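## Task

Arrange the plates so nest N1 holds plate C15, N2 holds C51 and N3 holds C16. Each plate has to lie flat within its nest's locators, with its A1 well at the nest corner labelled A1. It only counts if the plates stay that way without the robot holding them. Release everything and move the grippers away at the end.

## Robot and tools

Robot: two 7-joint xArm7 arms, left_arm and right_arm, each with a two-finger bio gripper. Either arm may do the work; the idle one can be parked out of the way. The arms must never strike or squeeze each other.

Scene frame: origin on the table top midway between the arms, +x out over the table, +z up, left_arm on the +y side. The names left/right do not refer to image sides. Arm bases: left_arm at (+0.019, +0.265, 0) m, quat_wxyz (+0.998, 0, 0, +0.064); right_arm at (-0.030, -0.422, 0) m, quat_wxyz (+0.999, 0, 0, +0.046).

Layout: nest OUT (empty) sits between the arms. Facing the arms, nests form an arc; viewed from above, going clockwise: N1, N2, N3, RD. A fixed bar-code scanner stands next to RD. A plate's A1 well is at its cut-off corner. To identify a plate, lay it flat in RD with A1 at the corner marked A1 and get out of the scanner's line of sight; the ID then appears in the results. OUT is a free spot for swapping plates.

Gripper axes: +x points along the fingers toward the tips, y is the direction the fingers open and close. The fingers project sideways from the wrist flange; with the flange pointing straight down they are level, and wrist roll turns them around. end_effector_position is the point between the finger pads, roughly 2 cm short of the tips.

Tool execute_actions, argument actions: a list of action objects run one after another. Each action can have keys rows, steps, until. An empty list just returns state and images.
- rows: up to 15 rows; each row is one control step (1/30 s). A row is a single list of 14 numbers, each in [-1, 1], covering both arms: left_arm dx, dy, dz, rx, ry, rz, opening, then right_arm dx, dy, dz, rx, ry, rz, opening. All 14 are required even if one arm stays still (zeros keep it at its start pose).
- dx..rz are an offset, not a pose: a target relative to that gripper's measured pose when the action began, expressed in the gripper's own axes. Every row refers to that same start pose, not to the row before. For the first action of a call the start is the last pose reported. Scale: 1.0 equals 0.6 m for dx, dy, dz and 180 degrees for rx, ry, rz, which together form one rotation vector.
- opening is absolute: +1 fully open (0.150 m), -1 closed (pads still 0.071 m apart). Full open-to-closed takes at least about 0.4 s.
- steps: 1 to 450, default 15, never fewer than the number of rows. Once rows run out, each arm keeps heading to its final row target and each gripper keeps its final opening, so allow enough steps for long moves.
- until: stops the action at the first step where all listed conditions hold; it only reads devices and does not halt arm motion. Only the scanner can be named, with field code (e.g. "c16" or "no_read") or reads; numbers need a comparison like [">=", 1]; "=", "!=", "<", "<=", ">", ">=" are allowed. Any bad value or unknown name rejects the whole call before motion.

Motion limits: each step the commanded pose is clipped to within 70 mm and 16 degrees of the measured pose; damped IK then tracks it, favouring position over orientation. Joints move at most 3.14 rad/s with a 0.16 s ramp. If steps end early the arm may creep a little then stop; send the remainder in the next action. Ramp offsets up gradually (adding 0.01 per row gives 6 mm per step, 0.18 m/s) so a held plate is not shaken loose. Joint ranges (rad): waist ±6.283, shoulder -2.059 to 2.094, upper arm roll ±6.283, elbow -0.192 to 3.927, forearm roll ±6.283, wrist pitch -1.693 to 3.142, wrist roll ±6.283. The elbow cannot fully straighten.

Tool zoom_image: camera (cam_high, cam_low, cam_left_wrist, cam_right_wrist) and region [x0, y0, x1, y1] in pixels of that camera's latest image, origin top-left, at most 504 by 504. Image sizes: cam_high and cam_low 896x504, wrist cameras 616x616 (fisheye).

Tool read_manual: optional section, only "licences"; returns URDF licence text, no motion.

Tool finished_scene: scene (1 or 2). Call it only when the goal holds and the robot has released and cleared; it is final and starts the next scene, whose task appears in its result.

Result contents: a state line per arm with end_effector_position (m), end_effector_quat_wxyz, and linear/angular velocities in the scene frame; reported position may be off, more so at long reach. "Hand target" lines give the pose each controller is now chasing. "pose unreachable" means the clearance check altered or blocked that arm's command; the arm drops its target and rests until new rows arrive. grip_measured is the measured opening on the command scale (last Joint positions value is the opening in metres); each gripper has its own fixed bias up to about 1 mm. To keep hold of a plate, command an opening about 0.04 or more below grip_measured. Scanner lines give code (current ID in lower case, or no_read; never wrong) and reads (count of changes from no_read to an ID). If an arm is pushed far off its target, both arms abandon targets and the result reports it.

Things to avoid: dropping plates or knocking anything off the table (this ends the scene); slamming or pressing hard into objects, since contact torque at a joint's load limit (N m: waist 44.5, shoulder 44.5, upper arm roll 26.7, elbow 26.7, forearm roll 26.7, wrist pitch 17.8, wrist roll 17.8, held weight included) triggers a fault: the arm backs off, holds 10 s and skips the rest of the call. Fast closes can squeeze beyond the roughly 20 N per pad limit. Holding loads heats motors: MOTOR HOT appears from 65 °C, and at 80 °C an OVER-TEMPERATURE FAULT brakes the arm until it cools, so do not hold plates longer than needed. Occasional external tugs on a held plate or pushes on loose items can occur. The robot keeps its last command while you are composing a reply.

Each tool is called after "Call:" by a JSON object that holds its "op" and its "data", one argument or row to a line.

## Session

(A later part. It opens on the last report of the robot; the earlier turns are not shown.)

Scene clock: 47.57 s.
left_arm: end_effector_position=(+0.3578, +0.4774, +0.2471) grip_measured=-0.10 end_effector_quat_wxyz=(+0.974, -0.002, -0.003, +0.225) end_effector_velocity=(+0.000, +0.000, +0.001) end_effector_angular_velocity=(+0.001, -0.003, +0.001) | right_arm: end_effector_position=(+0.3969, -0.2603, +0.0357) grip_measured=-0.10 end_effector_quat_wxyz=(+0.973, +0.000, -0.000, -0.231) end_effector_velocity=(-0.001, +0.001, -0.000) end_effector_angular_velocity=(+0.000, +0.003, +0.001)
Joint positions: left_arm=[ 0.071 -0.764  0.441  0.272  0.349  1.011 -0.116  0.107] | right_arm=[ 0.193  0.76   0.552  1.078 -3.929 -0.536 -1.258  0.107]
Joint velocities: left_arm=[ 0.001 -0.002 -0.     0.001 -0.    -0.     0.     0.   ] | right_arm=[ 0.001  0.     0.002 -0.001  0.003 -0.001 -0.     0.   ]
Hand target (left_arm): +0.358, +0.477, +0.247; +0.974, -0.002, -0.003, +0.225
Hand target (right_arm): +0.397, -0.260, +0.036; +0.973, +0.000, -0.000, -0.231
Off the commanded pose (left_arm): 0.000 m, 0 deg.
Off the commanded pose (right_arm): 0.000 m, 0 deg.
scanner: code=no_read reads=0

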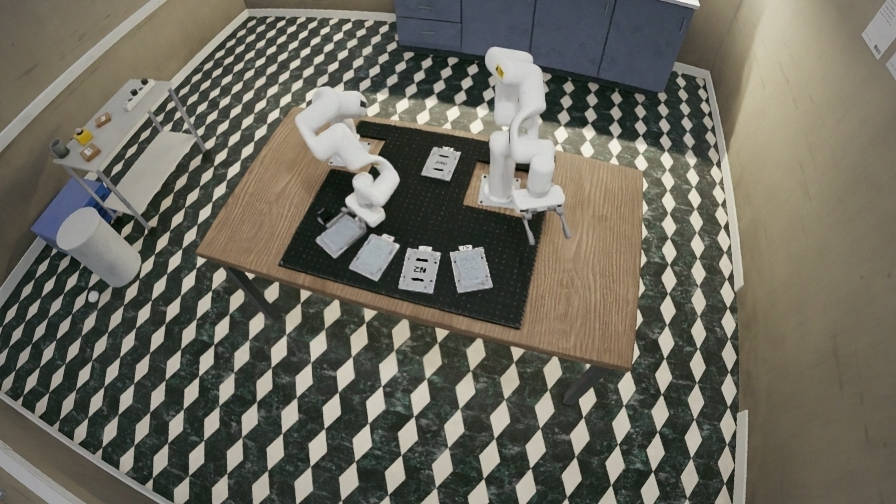

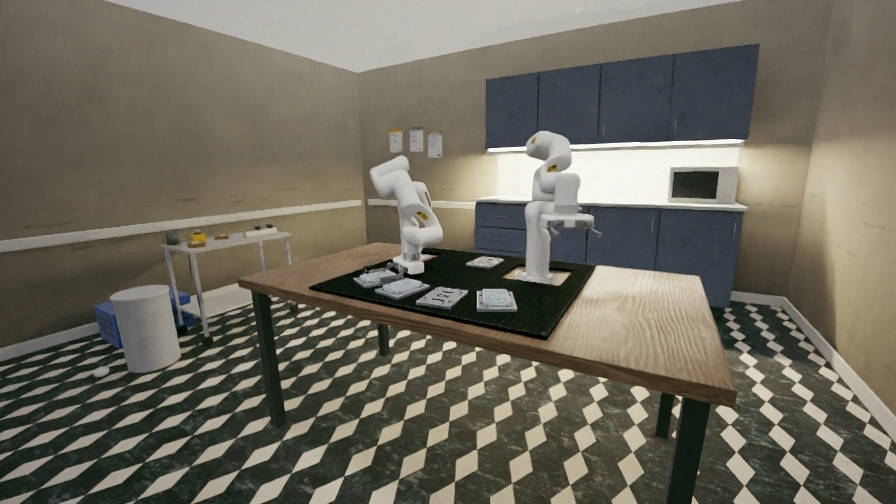

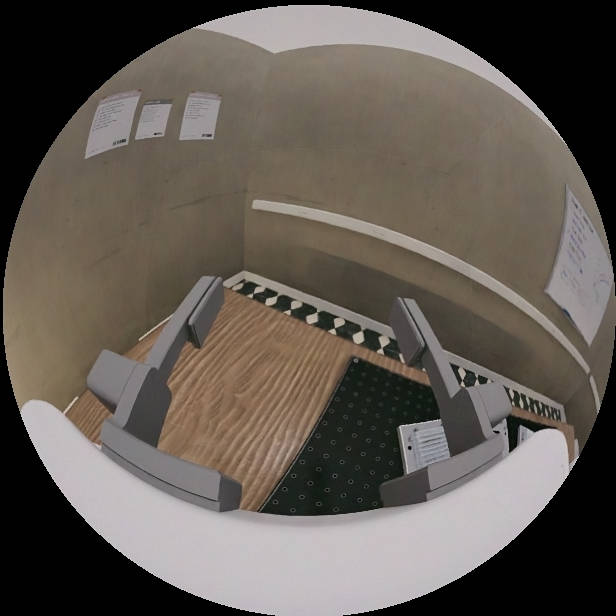

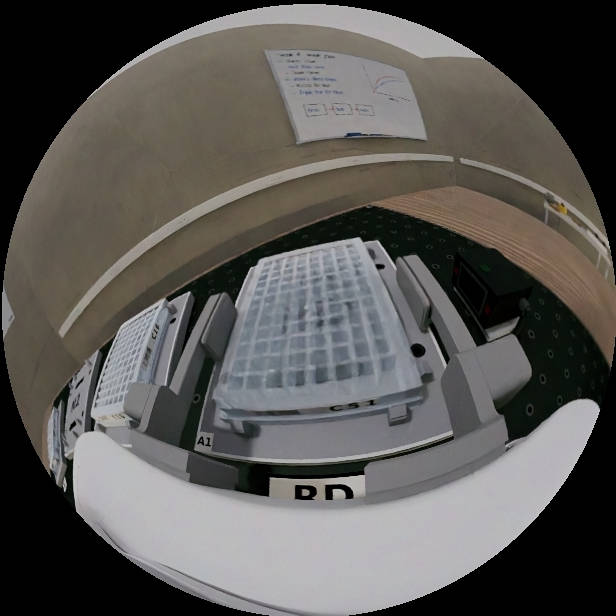

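Call:
{"op": "execute_actions", "data": {
  "actions": [
    {"rows": [
[-0.007,-0.02,-0.005,0,0,-0.004,-0.1, 0,0,0.012,0,0,0,-0.1],
[-0.018,-0.055,-0.013,0,0,-0.012,-0.1, 0,0,0.035,0,0,0,-0.1],
[-0.032,-0.1,-0.024,0,0,-0.021,-0.1, 0,0,0.065,0,0,0,-0.1],
[-0.048,-0.15,-0.035,0,0,-0.031,-0.1, 0,-0.01,0.1,0,0,0,-0.1],
[-0.064,-0.2,-0.047,0,0,-0.042,-0.1, 0.004,-0.05,0.135,0,0,0,-0.1],
[-0.08,-0.25,-0.059,0,0,-0.052,-0.1, 0.008,-0.105,0.17,0,0,0,-0.1],
[-0.096,-0.3,-0.071,0,0,-0.063,-0.1, 0.013,-0.165,0.205,0,0,0,-0.1],
[-0.112,-0.35,-0.083,0,0,-0.073,-0.1, 0.018,-0.23,0.24,0,0,0,-0.1],
[-0.128,-0.4,-0.094,0,0,-0.084,-0.1, 0.023,-0.295,0.275,0,0,0,-0.1],
[-0.144,-0.45,-0.106,0,0,-0.094,-0.1, 0.028,-0.36,0.31,0,0,0,-0.1],
[-0.16,-0.5,-0.118,0,0,-0.105,-0.1, 0.033,-0.425,0.345,0,0,0,-0.1],
[-0.176,-0.55,-0.13,0,0,-0.115,-0.1, 0.038,-0.49,0.375,0,0,0,-0.1],
[-0.192,-0.6,-0.142,0,0,-0.126,-0.1, 0.043,-0.55,0.4,0,0,0,-0.1],
[-0.207,-0.648,-0.153,0,0,-0.136,-0.1, 0.047,-0.605,0.425,0,0,0,-0.1],
[-0.219,-0.686,-0.162,0,0,-0.144,-0.1, 0.05,-0.646,0.44,0,0,0,-0.1]], "steps": 45}
  ]
}}

Scene clock: 49.47 s.
left_arm: end_effector_position=(+0.4218, +0.0521, +0.1520) grip_measured=-0.10 end_effector_quat_wxyz=(+1.000, +0.001, -0.004, +0.001) end_effector_velocity=(+0.001, -0.002, -0.000) end_effector_angular_velocity=(-0.001, -0.001, -0.001) | right_arm: end_effector_position=(+0.2478, -0.6197, +0.2986) grip_measured=-0.10 end_effector_quat_wxyz=(+0.972, -0.006, -0.002, -0.236) end_effector_velocity=(+0.016, +0.006, -0.011) end_effector_angular_velocity=(+0.256, +0.079, +0.211)
Joint positions: left_arm=[-0.694 -0.088 -0.137  0.4   -0.013  0.482 -0.694  0.107] | right_arm=[-0.514 -0.402 -0.217  0.629 -3.251 -1.017 -3.23   0.107]
Joint velocities: left_arm=[-0.002  0.007 -0.001  0.005  0.002 -0.003 -0.003  0.   ] | right_arm=[ 0.092  0.158 -0.269  0.151  0.122 -0.18  -0.445  0.   ]
Hand target (left_arm): +0.422, +0.052, +0.152; +1.000, +0.001, -0.004, +0.001
Hand target (right_arm): +0.248, -0.620, +0.299; +0.973, +0.001, +0.000, -0.231
Off the commanded pose (left_arm): 0.003 m, 0 deg.
Off the commanded pose (right_arm): 0.002 m, 1 deg.
scanner: code=c51 reads=1

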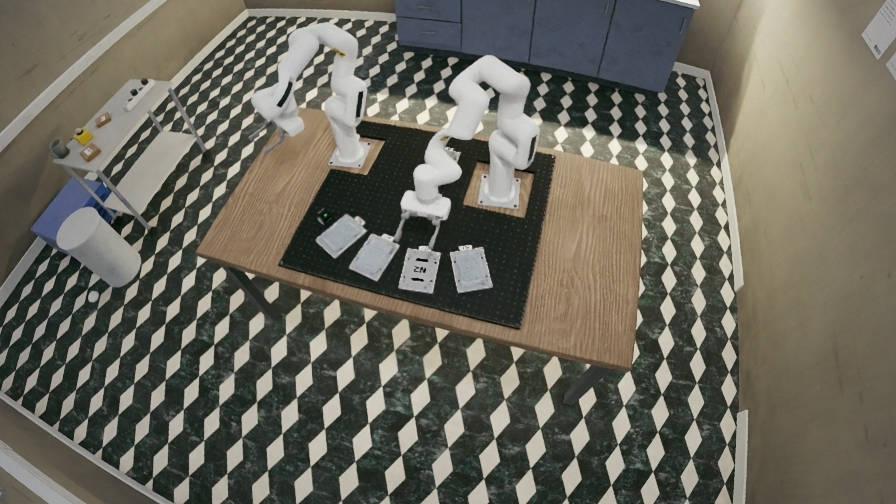

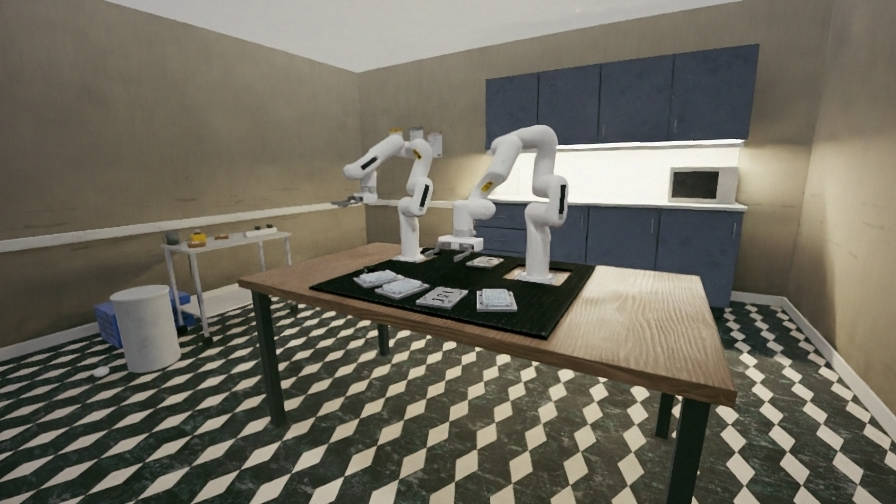

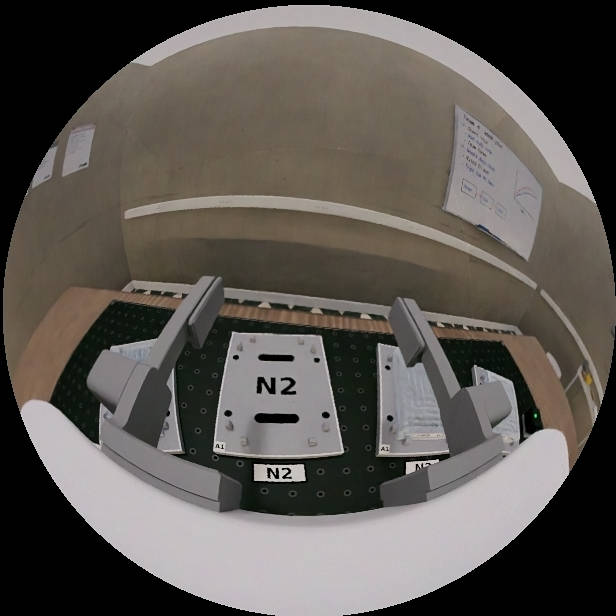

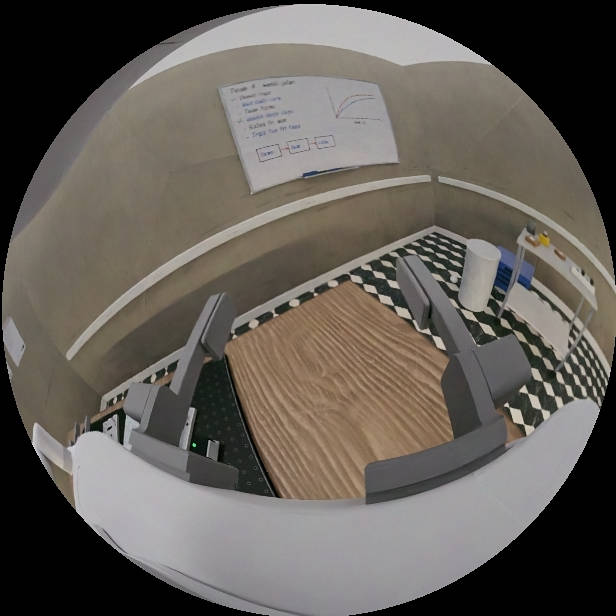

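Call:
{"op": "execute_actions", "data": {
  "actions": [
    {"rows": [
[-0.002,-0.02,-0.003,0,0,-0.005,-0.1, 0,0,0,0,0,0,-0.1],
[-0.005,-0.055,-0.009,0,0,-0.015,-0.1, 0,0,0,0,0,0,-0.1],
[-0.009,-0.1,-0.016,0,0,-0.027,-0.1, 0,0,0,0,0,0,-0.1],
[-0.013,-0.145,-0.023,0,0,-0.039,-0.1, 0,0,0,0,0,0,-0.1],
[-0.017,-0.19,-0.03,0,0,-0.051,-0.1, 0,0,0,0,0,0,-0.1],
[-0.021,-0.235,-0.037,0,0,-0.063,-0.1, 0,0,0,0,0,0,-0.1],
[-0.025,-0.28,-0.044,0,0,-0.076,-0.1, 0,0,0,0,0,0,-0.1],
[-0.029,-0.325,-0.051,0,0,-0.088,-0.1, 0,0,0,0,0,0,-0.1],
[-0.033,-0.37,-0.058,0,0,-0.1,-0.1, 0,0,0,0,0,0,-0.1],
[-0.037,-0.415,-0.065,0,0,-0.112,-0.1, 0,0,0,0,0,0,-0.1],
[-0.041,-0.46,-0.072,0,0,-0.124,-0.1, 0,0,0,0,0,0,-0.1],
[-0.044,-0.5,-0.078,0,0,-0.135,-0.1, 0,0,0,0,0,0,-0.1],
[-0.0463,-0.525,-0.0817,0,0,-0.1417,-0.1, 0,0,0,0,0,0,-0.1]], "steps": 38}
  ]
}}

Scene clock: 50.93 s.
left_arm: end_effector_position=(+0.3963, -0.2627, +0.1035) grip_measured=-0.10 end_effector_quat_wxyz=(+0.976, +0.002, -0.004, -0.220) end_effector_velocity=(-0.001, -0.001, -0.001) end_effector_angular_velocity=(+0.000, +0.001, -0.002) | right_arm: end_effector_position=(+0.2478, -0.6197, +0.2986) grip_measured=-0.10 end_effector_quat_wxyz=(+0.972, -0.006, -0.002, -0.236) end_effector_velocity=(+0.000, +0.000, +0.000) end_effector_angular_velocity=(-0.002, -0.000, +0.003)
Joint positions: left_arm=[-0.959  0.555 -0.262  1.125  0.26   0.599 -0.828  0.107] | right_arm=[-0.515 -0.402 -0.217  0.629 -3.251 -1.017 -3.23   0.107]
Joint velocities: left_arm=[-0.002  0.004  0.     0.003  0.001  0.     0.001 -0.   ] | right_arm=[ 0.001 -0.001 -0.    -0.    -0.002  0.    -0.    -0.   ]
Hand target (left_arm): +0.396, -0.263, +0.103; +0.976, +0.002, -0.004, -0.220
Hand target (right_arm): +0.248, -0.620, +0.299; +0.972, -0.006, -0.002, -0.236
Off the commanded pose (left_arm): 0.002 m, 0 deg.
Off the commanded pose (right_arm): 0.000 m, 0 deg.
scanner: code=c51 reads=1

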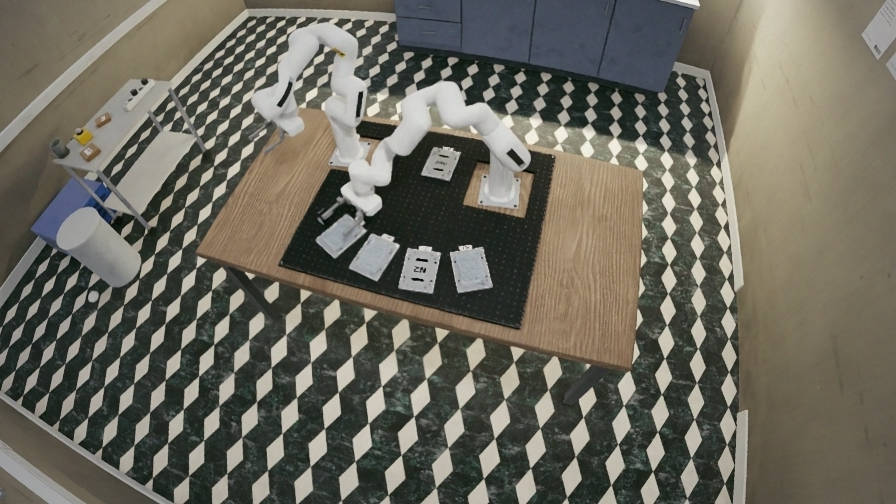

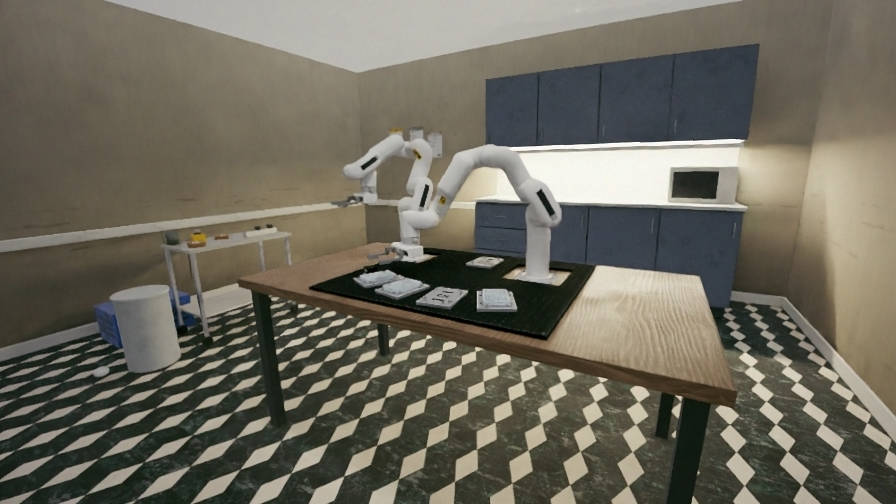

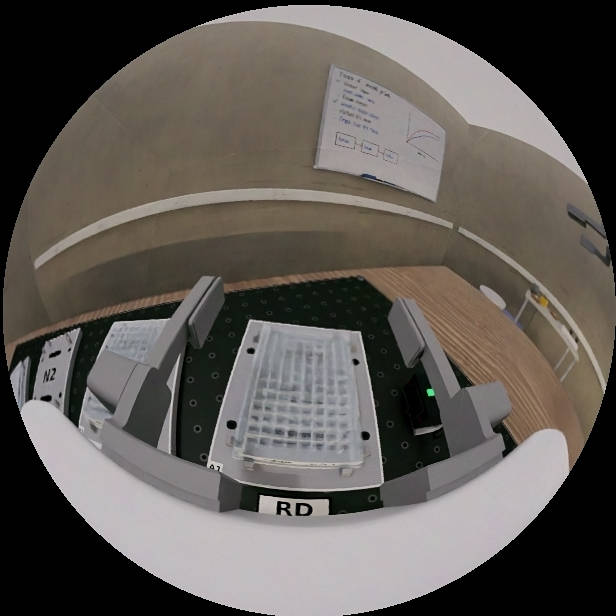

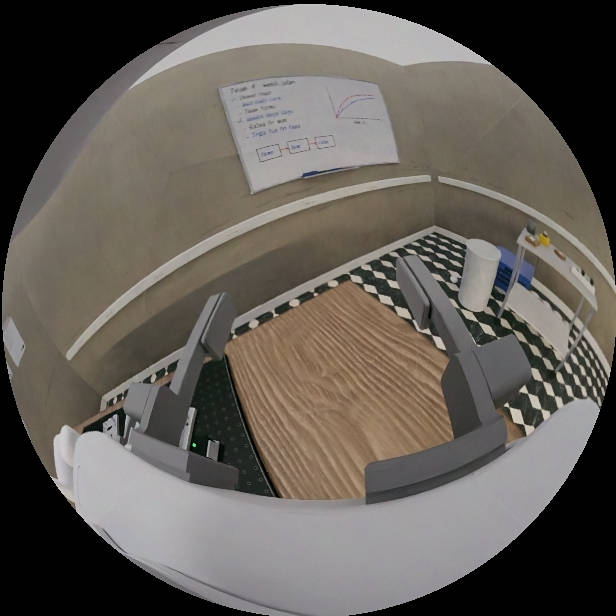

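Call:
{"op": "execute_actions", "data": {
  "actions": [
    {"rows": [[-0.001,-0.001,-0.01,0,0,0,-0.1,0,0,0,0,0,0,-0.1],[-0.002,-0.002,-0.022,0,0,0,-0.1,0,0,0,0,0,0,-0.1],[-0.003,-0.003,-0.035,0,0,0,-0.1,0,0,0,0,0,0,-0.1],[-0.004,-0.004,-0.048,0,0,0,-0.1,0,0,0,0,0,0,-0.1],[-0.005,-0.004,-0.061,0,0,0,-0.1,0,0,0,0,0,0,-0.1],[-0.005,-0.004,-0.074,0,0,0,-0.1,0,0,0,0,0,0,-0.1],[-0.005,-0.004,-0.083,0,0,0,-0.1,0,0,0,0,0,0,-0.1],[-0.005,-0.004,-0.0892,0,0,0,-0.1,0,0,0,0,0,0,-0.1]], "steps": 25}
  ]
}}

Call:
{"op": "zoom_image", "data": {
  "camera": "cam_left_wrist",
  "region": [160, 230, 460, 480]
}}

Scene clock: 51.97 s.
left_arm: end_effector_position=(+0.3932, -0.2637, +0.0503) grip_measured=-0.10 end_effector_quat_wxyz=(+0.976, +0.002, -0.004, -0.220) end_effector_velocity=(-0.000, -0.001, +0.001) end_effector_angular_velocity=(-0.001, -0.001, -0.001) | right_arm: end_effector_position=(+0.2478, -0.6197, +0.2986) grip_measured=-0.10 end_effector_quat_wxyz=(+0.972, -0.006, -0.002, -0.236) end_effector_velocity=(+0.000, -0.000, -0.000) end_effector_angular_velocity=(-0.001, +0.001, +0.001)
Joint positions: left_arm=[-0.994  0.683 -0.22   1.148  0.313  0.495 -0.873  0.107] | right_arm=[-0.515 -0.402 -0.217  0.629 -3.251 -1.017 -3.23   0.107]
Joint velocities: left_arm=[-0.001 -0.    -0.     0.001  0.    -0.    -0.     0.   ] | right_arm=[ 0.     0.     0.    -0.    -0.002  0.001  0.001 -0.   ]
Hand target (left_arm): +0.393, -0.264, +0.050; +0.976, +0.002, -0.004, -0.220
Hand target (right_arm): +0.248, -0.620, +0.299; +0.972, -0.006, -0.002, -0.236
Off the commanded pose (left_arm): 0.000 m, 0 deg.
Off the commanded pose (right_arm): 0.000 m, 0 deg.
scanner: code=c51 reads=1

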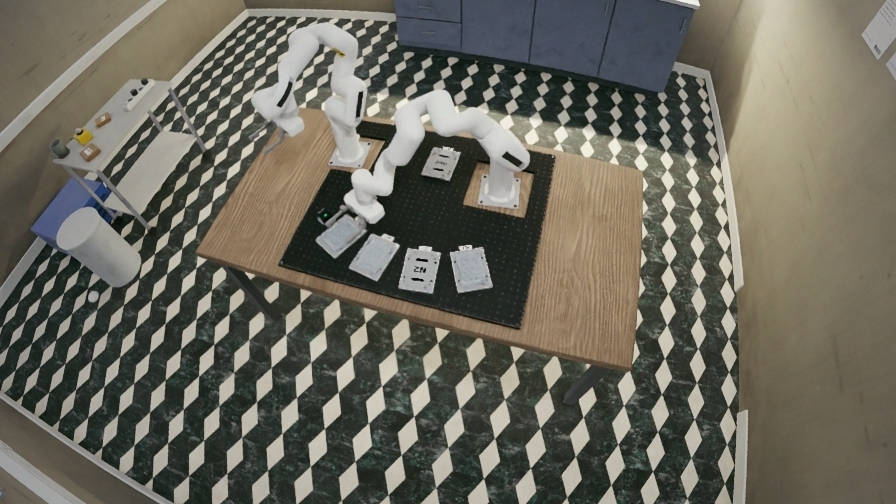

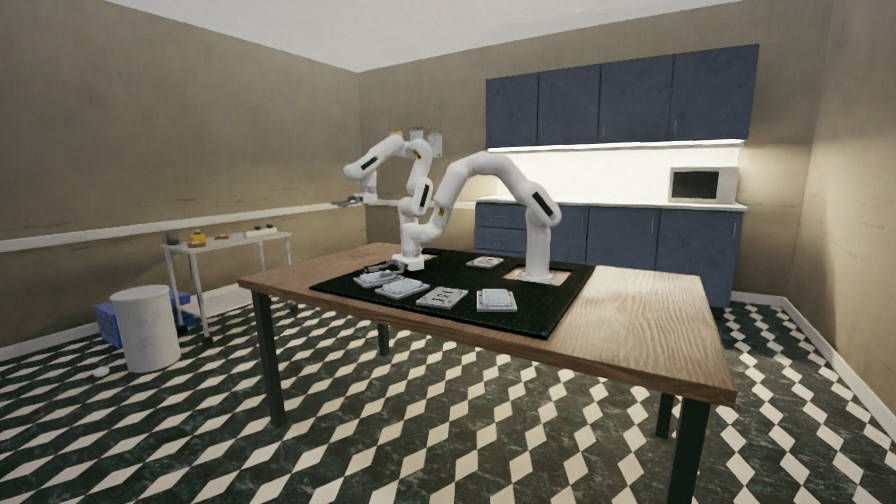

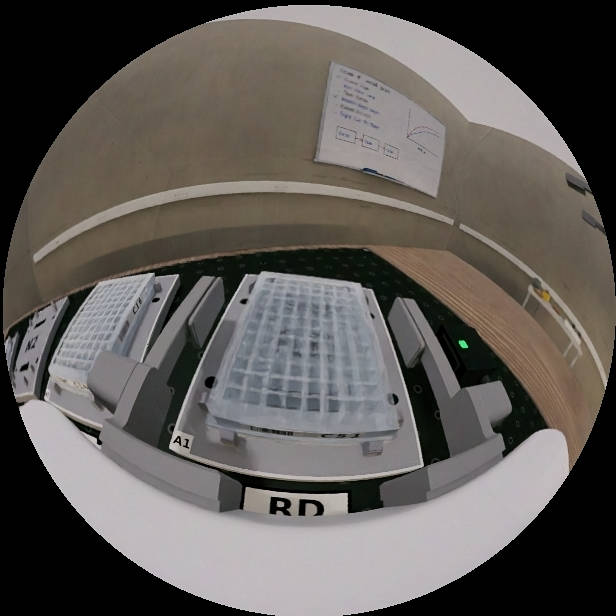

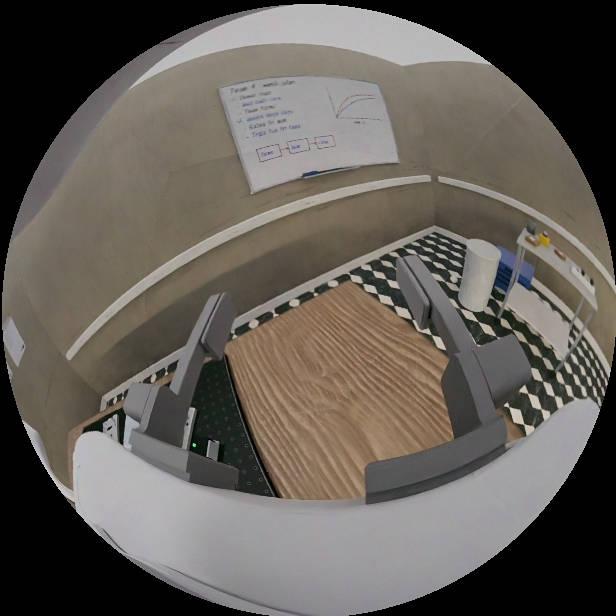

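Region (160, 230, 460, 480) of cam_left_wrist's 616x616 image, scaled by 1.680, with more detail than that image has.

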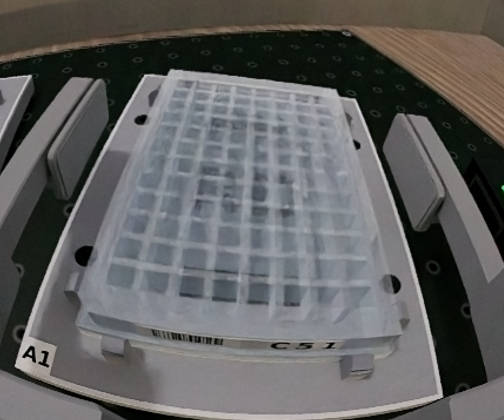

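Call:
{"op": "execute_actions", "data": {
  "actions": [
    {"rows": [[0,0,-0.003,0,0,0,-0.1,0,0,0,0,0,0,-0.1],[0,0,-0.007,0,0,0,-0.1,0,0,0,0,0,0,-0.1],[0,0,-0.011,0,0,0,-0.1,0,0,0,0,0,0,-0.1],[0,0,-0.015,0,0,0,-0.1,0,0,0,0,0,0,-0.1],[0,0,-0.019,0,0,0,-0.1,0,0,0,0,0,0,-0.1],[0,0,-0.022,0,0,0,-0.1,0,0,0,0,0,0,-0.1],[0,0,-0.0242,0,0,0,-0.1,0,0,0,0,0,0,-0.1]], "steps": 20},
    {"rows": [[0,0,0,0,0,0,-0.2,0,0,0,0,0,0,-0.1],[0,0,0,0,0,0,-0.3,0,0,0,0,0,0,-0.1],[0,0,0,0,0,0,-0.4,0,0,0,0,0,0,-0.1],[0,0,0,0,0,0,-0.48,0,0,0,0,0,0,-0.1],[0,0,0,0,0,0,-0.55,0,0,0,0,0,0,-0.1],[0,0,0,0,0,0,-0.6,0,0,0,0,0,0,-0.1],[0,0,0,0,0,0,-0.64,0,0,0,0,0,0,-0.1],[0,0,0,0,0,0,-0.68,0,0,0,0,0,0,-0.1],[0,0,0,0,0,0,-0.72,0,0,0,0,0,0,-0.1],[0,0,0,0,0,0,-0.76,0,0,0,0,0,0,-0.1]], "steps": 18}
  ]
}}

Call:
{"op": "zoom_image", "data": {
  "camera": "cam_left_wrist",
  "region": [160, 230, 460, 480]
}}

Scene clock: 53.47 s.
left_arm: end_effector_position=(+0.3931, -0.2642, +0.0360) grip_measured=-0.63 end_effector_quat_wxyz=(+0.976, +0.002, -0.004, -0.220) end_effector_velocity=(+0.001, +0.000, +0.000) end_effector_angular_velocity=(-0.000, -0.000, +0.001) | right_arm: end_effector_position=(+0.2478, -0.6197, +0.2986) grip_measured=-0.10 end_effector_quat_wxyz=(+0.972, -0.006, -0.002, -0.236) end_effector_velocity=(+0.000, +0.000, -0.000) end_effector_angular_velocity=(-0.000, +0.001, +0.001)
Joint positions: left_arm=[-1.004  0.72  -0.207  1.161  0.325  0.469 -0.881  0.086] | right_arm=[-0.515 -0.402 -0.217  0.629 -3.251 -1.017 -3.23   0.107]
Joint velocities: left_arm=[ 0.001 -0.     0.    -0.    -0.    -0.     0.     0.   ] | right_arm=[-0.     0.    -0.    -0.    -0.001  0.    -0.001  0.   ]
Hand target (left_arm): +0.393, -0.264, +0.036; +0.976, +0.002, -0.004, -0.219
Hand target (right_arm): +0.248, -0.620, +0.299; +0.972, -0.006, -0.002, -0.236
Off the commanded pose (left_arm): 0.001 m, 0 deg.
Off the commanded pose (right_arm): 0.000 m, 0 deg.
scanner: code=no_read reads=1

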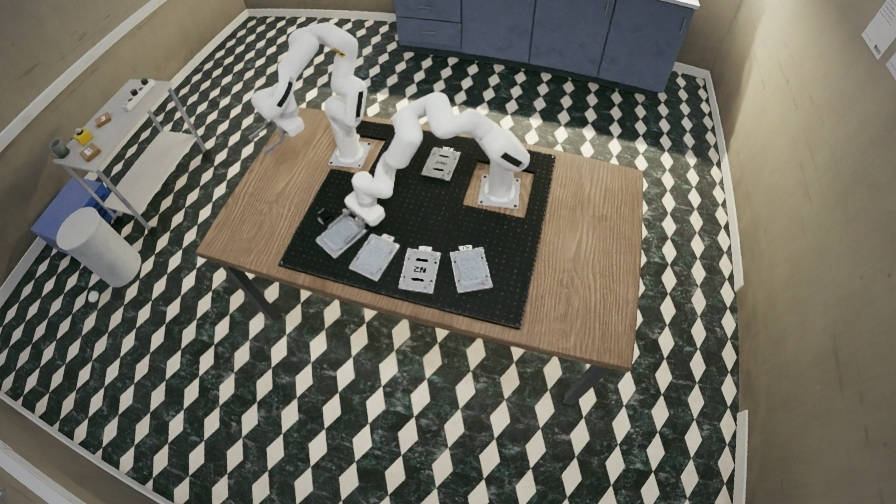

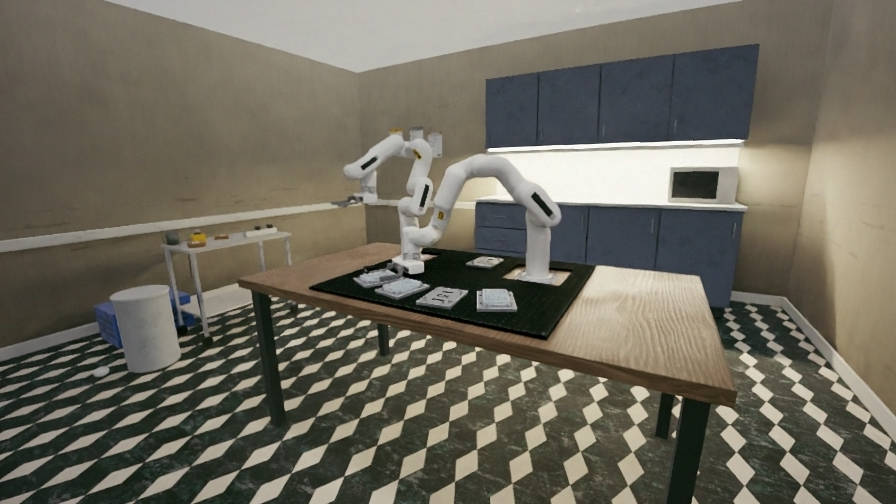

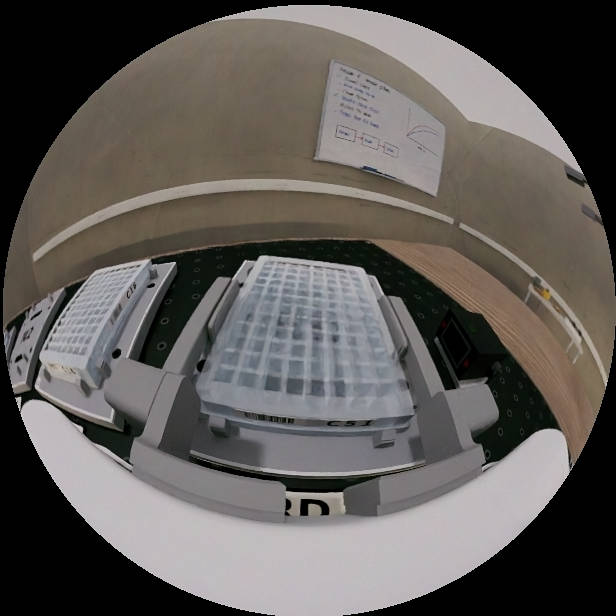

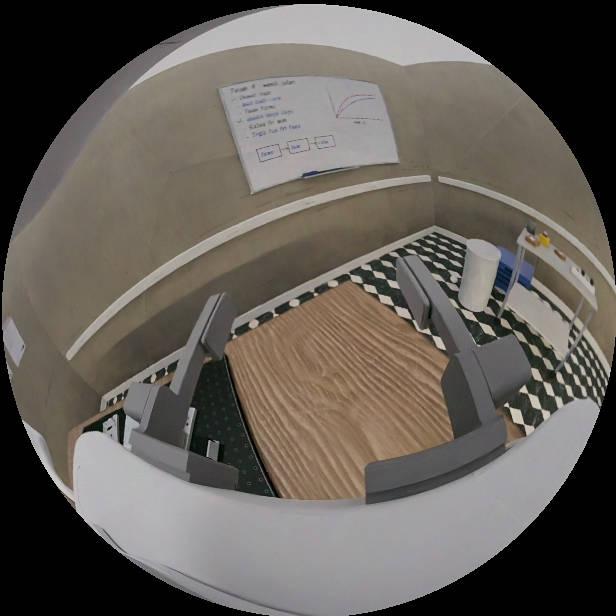

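Region (160, 230, 460, 480) of cam_left_wrist's 616x616 image, scaled by 1.680, with more detail than that image has.

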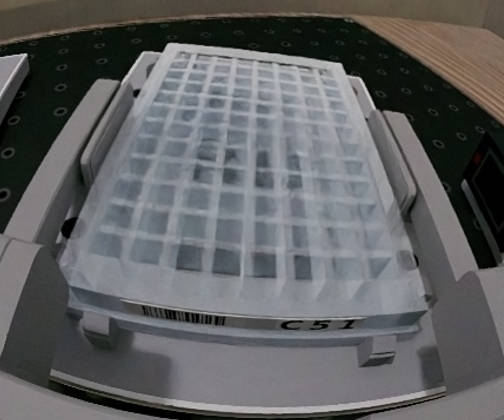

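Call:
{"op": "execute_actions", "data": {
  "actions": [
    {"rows": [[0.0004,0,0.0015,0,0,0,-0.76,0,0,0,0,0,0,-0.1],[0.0008,0,0.003,0,0,0,-0.76,0,0,0,0,0,0,-0.1],[0.0012,0,0.0045,0,0,0,-0.76,0,0,0,0,0,0,-0.1],[0.0012,0,0.006,0,0,0,-0.76,0,0,0,0,0,0,-0.1],[0.0012,0,0.008,0,0,0,-0.76,0,0,0,0,0,0,-0.1],[0.0012,0,0.010,0,0,0,-0.76,0,0,0,0,0,0,-0.1],[0.0012,0,0.012,0,0,0,-0.76,0,0,0,0,0,0,-0.1],[0.0012,0,0.014,0,0,0,-0.76,0,0,0,0,0,0,-0.1],[0.0012,0,0.016,0,0,0,-0.76,0,0,0,0,0,0,-0.1],[0.0012,0,0.018,0,0,0,-0.76,0,0,0,0,0,0,-0.1],[0.0012,0,0.0205,0,0,0,-0.76,0,0,0,0,0,0,-0.1],[0.0012,0,0.0233,0,0,0,-0.76,0,0,0,0,0,0,-0.1]], "steps": 20}
  ]
}}

Call:
{"op": "zoom_image", "data": {
  "camera": "cam_left_wrist",
  "region": [160, 230, 460, 480]
}}

Scene clock: 54.43 s.
left_arm: end_effector_position=(+0.3937, -0.2641, +0.0497) grip_measured=-0.63 end_effector_quat_wxyz=(+0.976, +0.002, -0.004, -0.220) end_effector_velocity=(-0.003, -0.000, -0.003) end_effector_angular_velocity=(+0.005, +0.004, -0.005) | right_arm: end_effector_position=(+0.2478, -0.6197, +0.2986) grip_measured=-0.10 end_effector_quat_wxyz=(+0.972, -0.006, -0.002, -0.236) end_effector_velocity=(+0.000, -0.000, +0.000) end_effector_angular_velocity=(+0.000, -0.001, -0.000)
Joint positions: left_arm=[-0.994  0.686 -0.22   1.151  0.314  0.495 -0.872  0.085] | right_arm=[-0.515 -0.402 -0.217  0.629 -3.251 -1.017 -3.23   0.107]
Joint velocities: left_arm=[-0.002  0.004 -0.001 -0.002  0.     0.002  0.002  0.   ] | right_arm=[ 0.     0.    -0.     0.001  0.001 -0.     0.    -0.   ]
Hand target (left_arm): +0.394, -0.264, +0.050; +0.975, +0.002, -0.004, -0.220
Hand target (right_arm): +0.248, -0.620, +0.299; +0.972, -0.006, -0.002, -0.236
Off the commanded pose (left_arm): 0.000 m, 0 deg.
Off the commanded pose (right_arm): 0.000 m, 0 deg.
scanner: code=no_read reads=1

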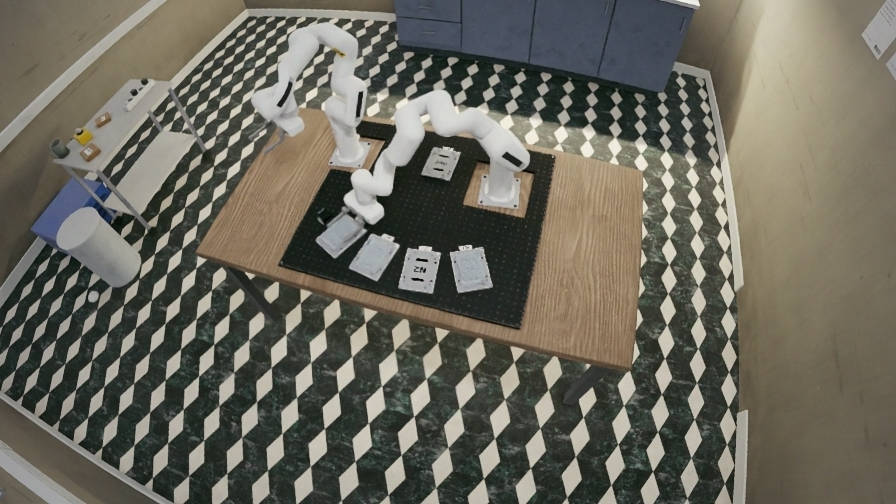

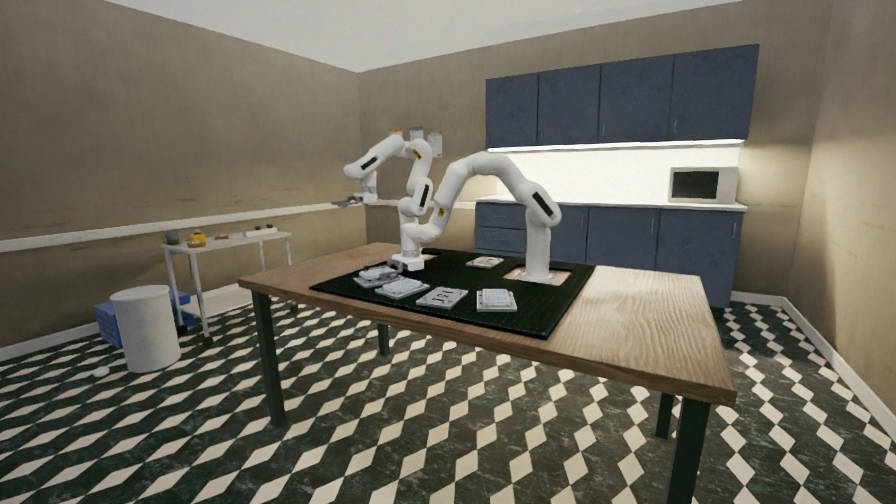

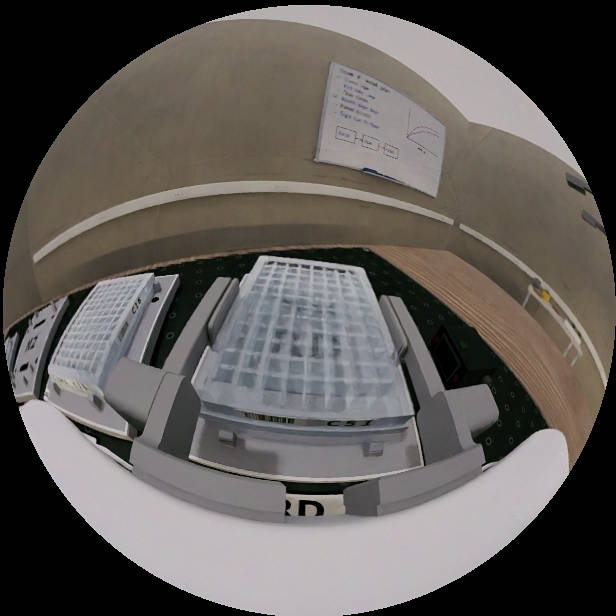

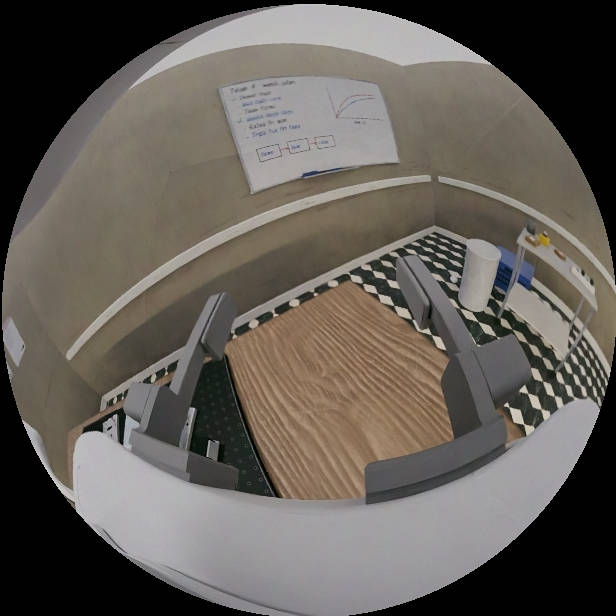

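Region (160, 230, 460, 480) of cam_left_wrist's 616x616 image, scaled by 1.680, with more detail than that image has.

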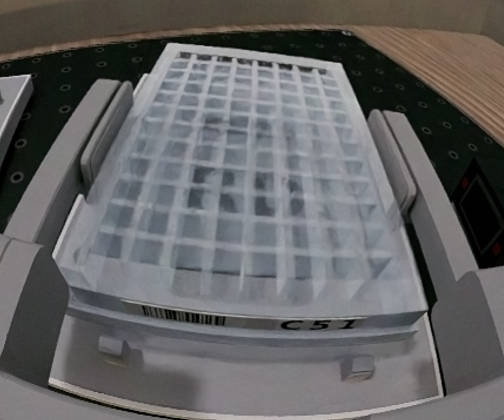

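Call:
{"op": "execute_actions", "data": {
  "actions": []
}}

Scene clock: 54.73 s.
left_arm: end_effector_position=(+0.3936, -0.2644, +0.0500) grip_measured=-0.63 end_effector_quat_wxyz=(+0.976, +0.002, -0.004, -0.220) end_effector_velocity=(-0.000, +0.000, -0.001) end_effector_angular_velocity=(+0.001, +0.001, +0.001) | right_arm: end_effector_position=(+0.2478, -0.6197, +0.2986) grip_measured=-0.10 end_effector_quat_wxyz=(+0.972, -0.006, -0.002, -0.236) end_effector_velocity=(-0.000, +0.000, -0.000) end_effector_angular_velocity=(-0.001, +0.001, +0.001)
Joint positions: left_arm=[-0.994  0.686 -0.22   1.151  0.314  0.495 -0.872  0.085] | right_arm=[-0.515 -0.402 -0.217  0.629 -3.251 -1.017 -3.23   0.107]
Joint velocities: left_arm=[ 0.     0.001 -0.    -0.     0.     0.001 -0.001  0.   ] | right_arm=[ 0.    -0.     0.    -0.001 -0.002 -0.     0.    -0.   ]
Hand target (left_arm): +0.394, -0.264, +0.050; +0.975, +0.002, -0.004, -0.220
Hand target (right_arm): +0.248, -0.620, +0.299; +0.972, -0.006, -0.002, -0.236
Off the commanded pose (left_arm): 0.000 m, 0 deg.
Off the commanded pose (right_arm): 0.000 m, 0 deg.
scanner: code=no_read reads=1

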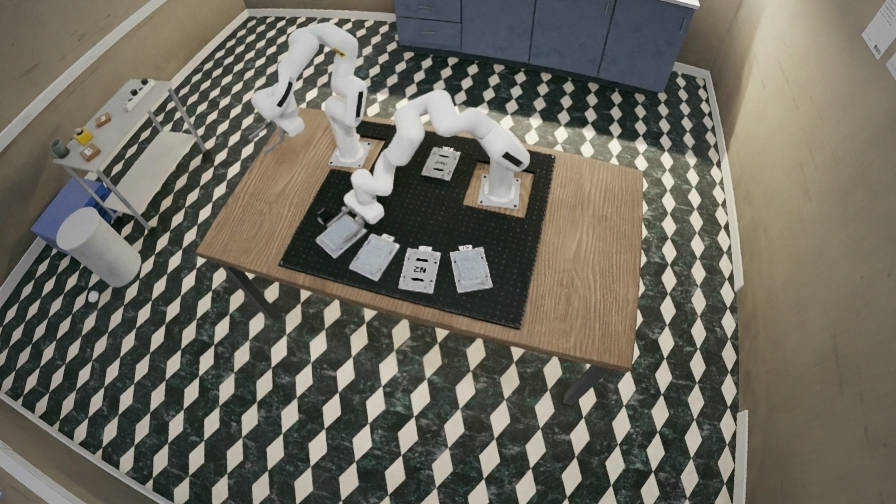

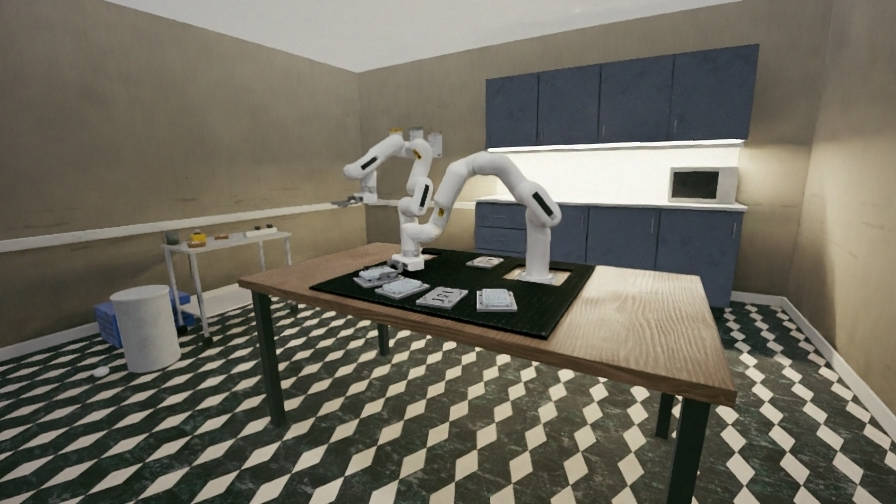

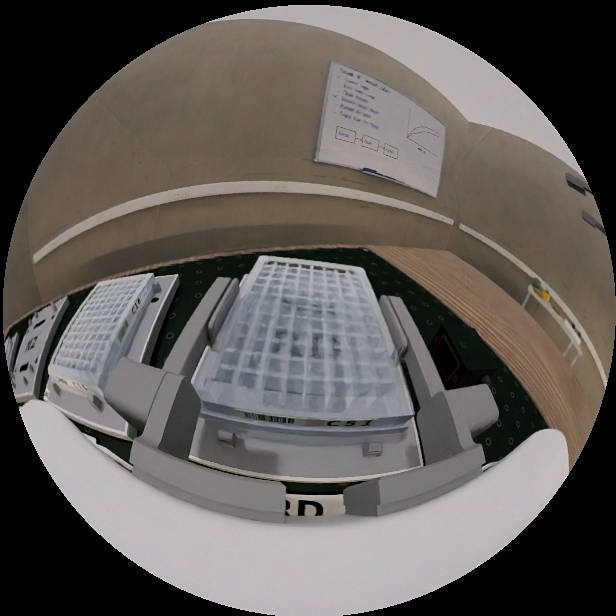

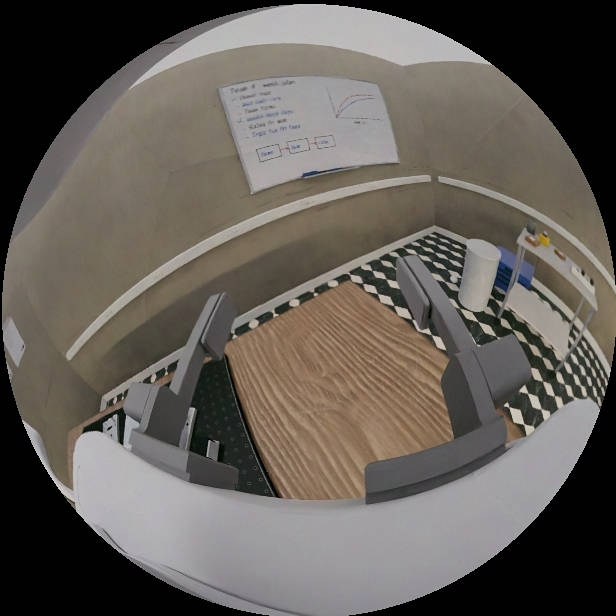

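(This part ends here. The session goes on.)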